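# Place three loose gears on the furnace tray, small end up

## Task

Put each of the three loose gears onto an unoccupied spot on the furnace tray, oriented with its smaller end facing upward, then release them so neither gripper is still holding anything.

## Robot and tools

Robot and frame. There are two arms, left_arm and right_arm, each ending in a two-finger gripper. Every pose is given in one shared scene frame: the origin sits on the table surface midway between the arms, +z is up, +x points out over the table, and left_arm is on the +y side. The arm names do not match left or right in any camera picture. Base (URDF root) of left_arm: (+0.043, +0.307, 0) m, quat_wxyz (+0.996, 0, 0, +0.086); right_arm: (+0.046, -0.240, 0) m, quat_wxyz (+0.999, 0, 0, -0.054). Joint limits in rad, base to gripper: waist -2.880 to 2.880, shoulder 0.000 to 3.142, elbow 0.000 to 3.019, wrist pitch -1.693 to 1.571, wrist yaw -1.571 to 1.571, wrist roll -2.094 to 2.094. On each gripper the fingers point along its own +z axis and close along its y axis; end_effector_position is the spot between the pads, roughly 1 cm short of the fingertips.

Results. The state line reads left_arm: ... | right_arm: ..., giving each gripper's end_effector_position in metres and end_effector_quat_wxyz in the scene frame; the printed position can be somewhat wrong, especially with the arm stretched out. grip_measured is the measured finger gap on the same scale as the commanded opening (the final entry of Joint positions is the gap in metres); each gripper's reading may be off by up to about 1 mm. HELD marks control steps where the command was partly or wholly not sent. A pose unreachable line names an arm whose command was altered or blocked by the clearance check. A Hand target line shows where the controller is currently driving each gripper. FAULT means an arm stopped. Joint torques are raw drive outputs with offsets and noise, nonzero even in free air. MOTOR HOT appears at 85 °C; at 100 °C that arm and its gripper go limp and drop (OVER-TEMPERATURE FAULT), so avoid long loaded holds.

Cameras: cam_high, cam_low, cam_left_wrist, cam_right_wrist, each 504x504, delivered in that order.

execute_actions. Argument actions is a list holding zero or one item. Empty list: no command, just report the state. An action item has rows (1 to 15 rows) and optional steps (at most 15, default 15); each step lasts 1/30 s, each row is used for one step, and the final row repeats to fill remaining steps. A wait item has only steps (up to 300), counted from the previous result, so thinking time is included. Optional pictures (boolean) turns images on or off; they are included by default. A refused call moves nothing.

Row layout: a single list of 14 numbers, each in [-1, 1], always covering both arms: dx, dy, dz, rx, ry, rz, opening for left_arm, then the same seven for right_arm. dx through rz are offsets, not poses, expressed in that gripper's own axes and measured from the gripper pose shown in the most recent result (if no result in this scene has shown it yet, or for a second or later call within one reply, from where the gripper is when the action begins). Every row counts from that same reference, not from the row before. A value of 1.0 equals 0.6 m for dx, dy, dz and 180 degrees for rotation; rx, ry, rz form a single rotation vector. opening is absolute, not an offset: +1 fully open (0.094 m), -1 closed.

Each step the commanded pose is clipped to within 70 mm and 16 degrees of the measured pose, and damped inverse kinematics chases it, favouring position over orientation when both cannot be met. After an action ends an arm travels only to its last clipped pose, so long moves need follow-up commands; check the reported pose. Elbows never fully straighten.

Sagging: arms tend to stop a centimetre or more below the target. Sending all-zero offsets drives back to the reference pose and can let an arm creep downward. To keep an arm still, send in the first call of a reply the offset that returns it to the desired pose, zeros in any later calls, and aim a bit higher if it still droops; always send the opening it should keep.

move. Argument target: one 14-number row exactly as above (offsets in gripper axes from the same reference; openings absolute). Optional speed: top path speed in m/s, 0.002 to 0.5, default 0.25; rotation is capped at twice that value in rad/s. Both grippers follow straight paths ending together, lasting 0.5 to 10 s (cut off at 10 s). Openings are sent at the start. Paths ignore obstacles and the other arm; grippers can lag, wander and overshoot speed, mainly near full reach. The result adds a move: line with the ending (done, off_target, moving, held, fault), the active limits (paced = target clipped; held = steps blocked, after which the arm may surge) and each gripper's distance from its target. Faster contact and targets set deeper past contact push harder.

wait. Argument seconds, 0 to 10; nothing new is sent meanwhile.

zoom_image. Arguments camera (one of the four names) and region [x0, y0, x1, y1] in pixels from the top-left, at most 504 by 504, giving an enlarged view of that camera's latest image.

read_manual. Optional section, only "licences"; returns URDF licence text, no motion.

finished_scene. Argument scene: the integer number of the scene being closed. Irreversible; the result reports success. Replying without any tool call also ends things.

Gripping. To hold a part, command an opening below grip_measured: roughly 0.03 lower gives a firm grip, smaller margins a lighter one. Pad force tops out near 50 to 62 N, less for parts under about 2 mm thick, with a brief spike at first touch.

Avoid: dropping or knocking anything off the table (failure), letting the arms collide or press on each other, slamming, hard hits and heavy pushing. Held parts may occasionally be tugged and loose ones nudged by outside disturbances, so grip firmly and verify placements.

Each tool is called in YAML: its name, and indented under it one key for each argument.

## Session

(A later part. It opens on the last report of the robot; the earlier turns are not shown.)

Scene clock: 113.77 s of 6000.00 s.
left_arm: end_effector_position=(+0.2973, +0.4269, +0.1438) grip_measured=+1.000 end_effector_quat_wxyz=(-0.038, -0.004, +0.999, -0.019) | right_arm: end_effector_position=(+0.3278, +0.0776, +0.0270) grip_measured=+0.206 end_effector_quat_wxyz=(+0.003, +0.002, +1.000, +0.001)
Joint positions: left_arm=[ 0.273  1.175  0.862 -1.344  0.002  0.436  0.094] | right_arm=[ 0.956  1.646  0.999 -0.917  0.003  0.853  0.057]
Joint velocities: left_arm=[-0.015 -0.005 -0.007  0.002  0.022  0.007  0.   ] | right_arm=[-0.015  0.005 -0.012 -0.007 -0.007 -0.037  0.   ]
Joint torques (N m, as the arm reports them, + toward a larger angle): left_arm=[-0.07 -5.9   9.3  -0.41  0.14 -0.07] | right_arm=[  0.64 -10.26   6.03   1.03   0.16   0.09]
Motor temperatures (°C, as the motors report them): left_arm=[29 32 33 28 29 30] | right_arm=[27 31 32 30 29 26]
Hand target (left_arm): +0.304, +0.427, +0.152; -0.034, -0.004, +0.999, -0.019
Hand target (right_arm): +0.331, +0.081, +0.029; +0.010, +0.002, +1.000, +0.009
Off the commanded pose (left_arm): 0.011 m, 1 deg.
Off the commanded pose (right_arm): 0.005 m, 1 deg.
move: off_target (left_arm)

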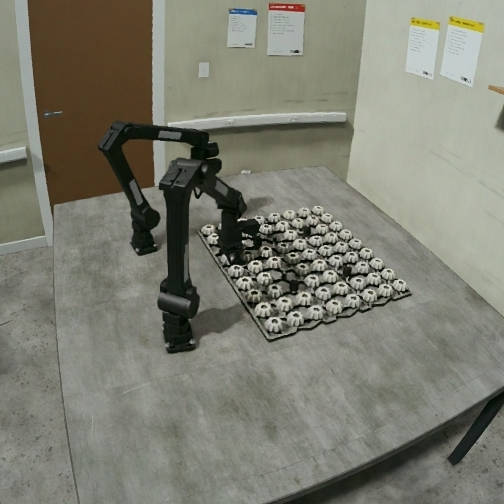

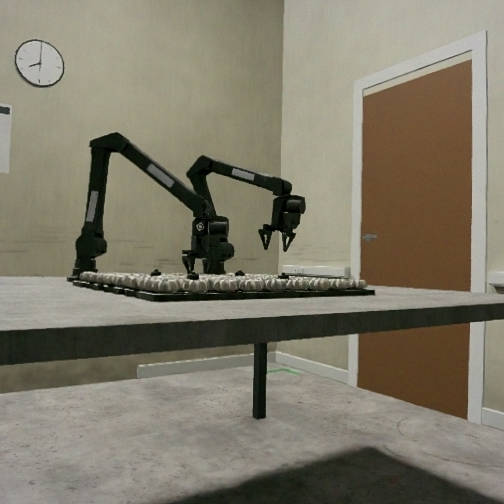

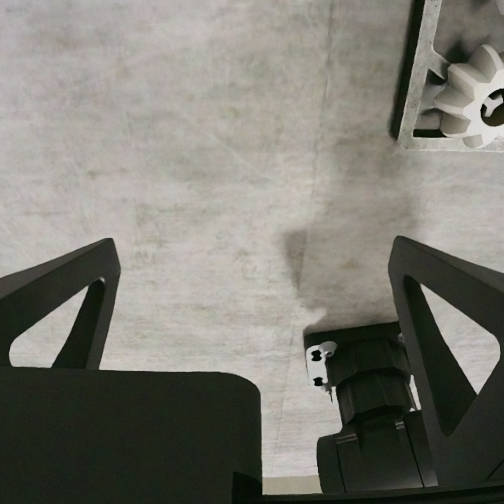

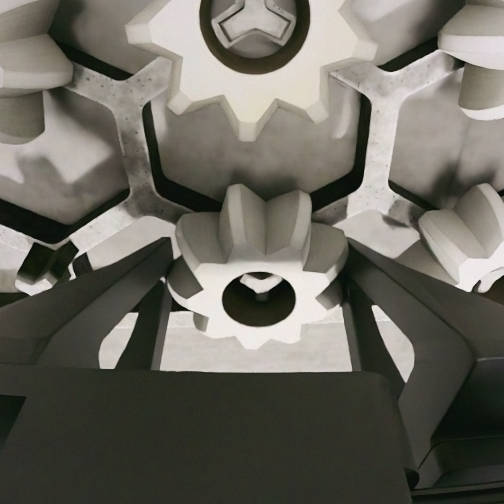

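move:
  target: [-0.01,0,-0.015,0,-0.003,0,1, -0.004,0.004,0.003,0,0,0,0.42]
  speed: 0.03

move:
  target: [0,0,-0.01,0,0,0,1, -0.02,0.024,-0.16,0,0,0,0.42]
  speed: 0.1

Scene clock: 118.00 s of 6000.00 s.
left_arm: end_effector_position=(+0.2973, +0.4267, +0.1438) grip_measured=+1.000 end_effector_quat_wxyz=(-0.038, -0.004, +0.999, -0.020) | right_arm: end_effector_position=(+0.3277, +0.0776, +0.0268) grip_measured=+0.418 end_effector_quat_wxyz=(+0.003, +0.002, +1.000, +0.001)
Joint positions: left_arm=[ 0.273  1.175  0.862 -1.344  0.003  0.436  0.094] | right_arm=[ 0.956  1.647  0.999 -0.917  0.003  0.853  0.067]
Joint velocities: left_arm=[ 0.005 -0.015  0.007 -0.002 -0.007  0.007  0.   ] | right_arm=[-0.024 -0.005 -0.007  0.012  0.022  0.037 -0.   ]
Joint torques (N m, as the arm reports them, + toward a larger angle): left_arm=[-0.03 -5.94  9.29 -0.42  0.14 -0.07] | right_arm=[ 0.26 -9.69  6.27  0.8   0.19  0.06]
Motor temperatures (°C, as the motors report them): left_arm=[29 32 33 28 29 30] | right_arm=[27 31 32 30 29 26]
Hand target (left_arm): +0.304, +0.427, +0.152; -0.034, -0.004, +0.999, -0.019
Hand target (right_arm): +0.330, +0.080, +0.025; +0.003, +0.002, +1.000, +0.001
Off the commanded pose (left_arm): 0.011 m, 1 deg.
Off the commanded pose (right_arm): 0.004 m, 0 deg.
After step 90, 0.53 s passed at rest.
move: off_target (left_arm)

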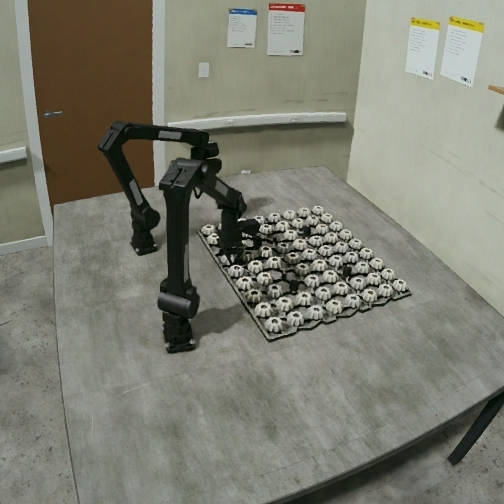

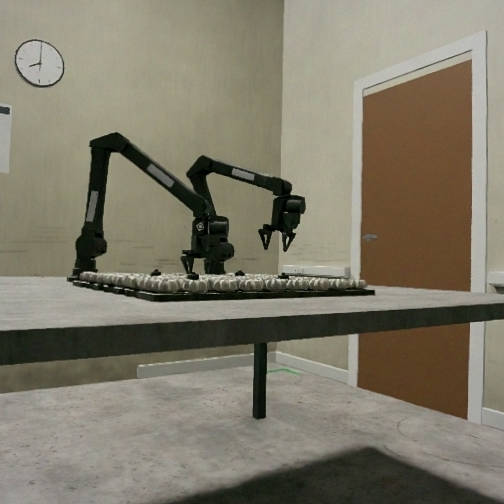

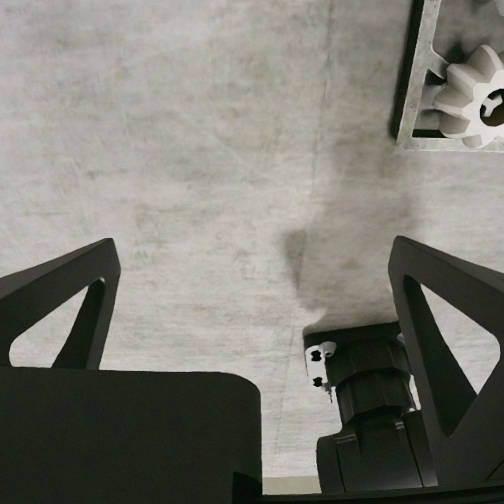

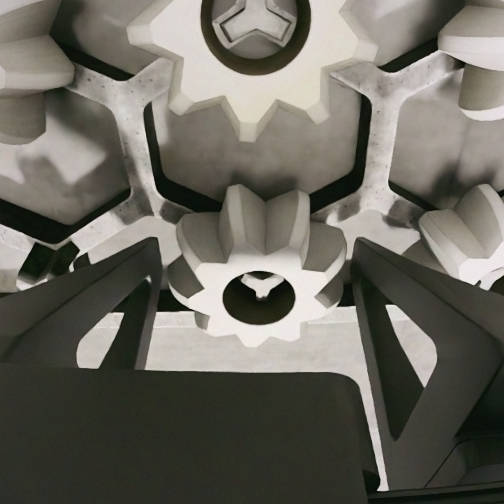

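Scene clock: 119.37 s of 6000.00 s.
left_arm: end_effector_position=(+0.2963, +0.4262, +0.1439) grip_measured=+1.000 end_effector_quat_wxyz=(-0.040, -0.004, +0.999, -0.021) | right_arm: end_effector_position=(+0.3249, +0.0763, +0.0962) grip_measured=+0.419 end_effector_quat_wxyz=(-0.018, +0.001, +1.000, -0.021)
Joint positions: left_arm=[ 0.273  1.175  0.862 -1.349  0.003  0.436  0.094] | right_arm=[ 0.958  1.576  1.123 -1.173  0.001  0.853  0.067]
Joint velocities: left_arm=[-0.005 -0.005  0.007 -0.002 -0.051  0.007  0.   ] | right_arm=[-0.005 -0.005 -0.007 -0.002  0.022  0.037 -0.   ]
Joint torques (N m, as the arm reports them, + toward a larger angle): left_arm=[ 0.4  -6.44  8.41 -0.36  0.05 -0.02] | right_arm=[  1.15 -11.78  10.39   0.08   0.26   0.17]
Motor temperatures (°C, as the motors report them): left_arm=[29 32 33 28 29 30] | right_arm=[27 31 32 30 29 26]
Hand target (left_arm): +0.298, +0.427, +0.150; -0.038, -0.004, +0.999, -0.020
Hand target (right_arm): +0.338, +0.093, +0.123; +0.003, +0.002, +1.000, +0.001
Off the commanded pose (left_arm): 0.006 m, 0 deg.
Off the commanded pose (right_arm): 0.034 m, 4 deg.
move: off_target (right_arm)

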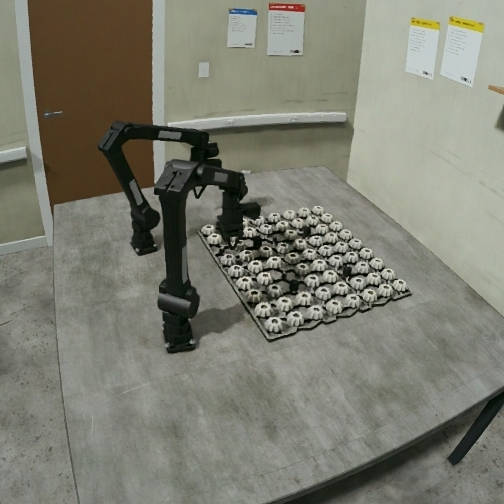

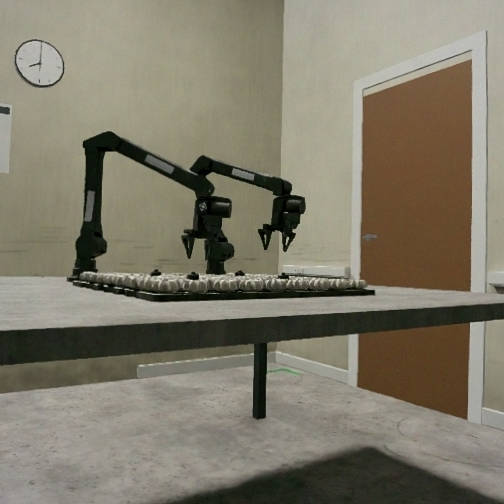

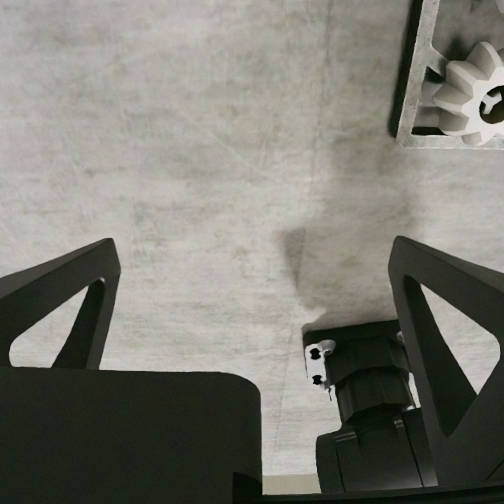

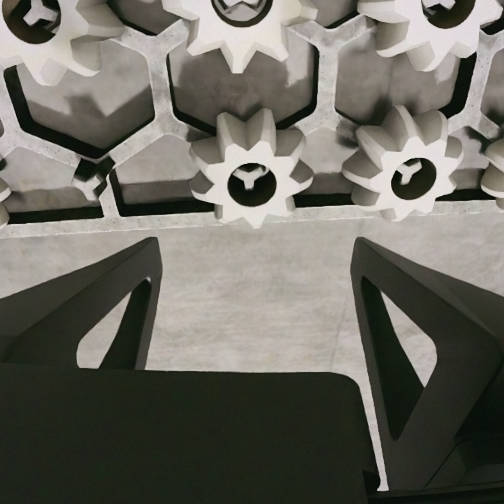

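finished_scene:
  scene: 2

The scene is finished: the task was done.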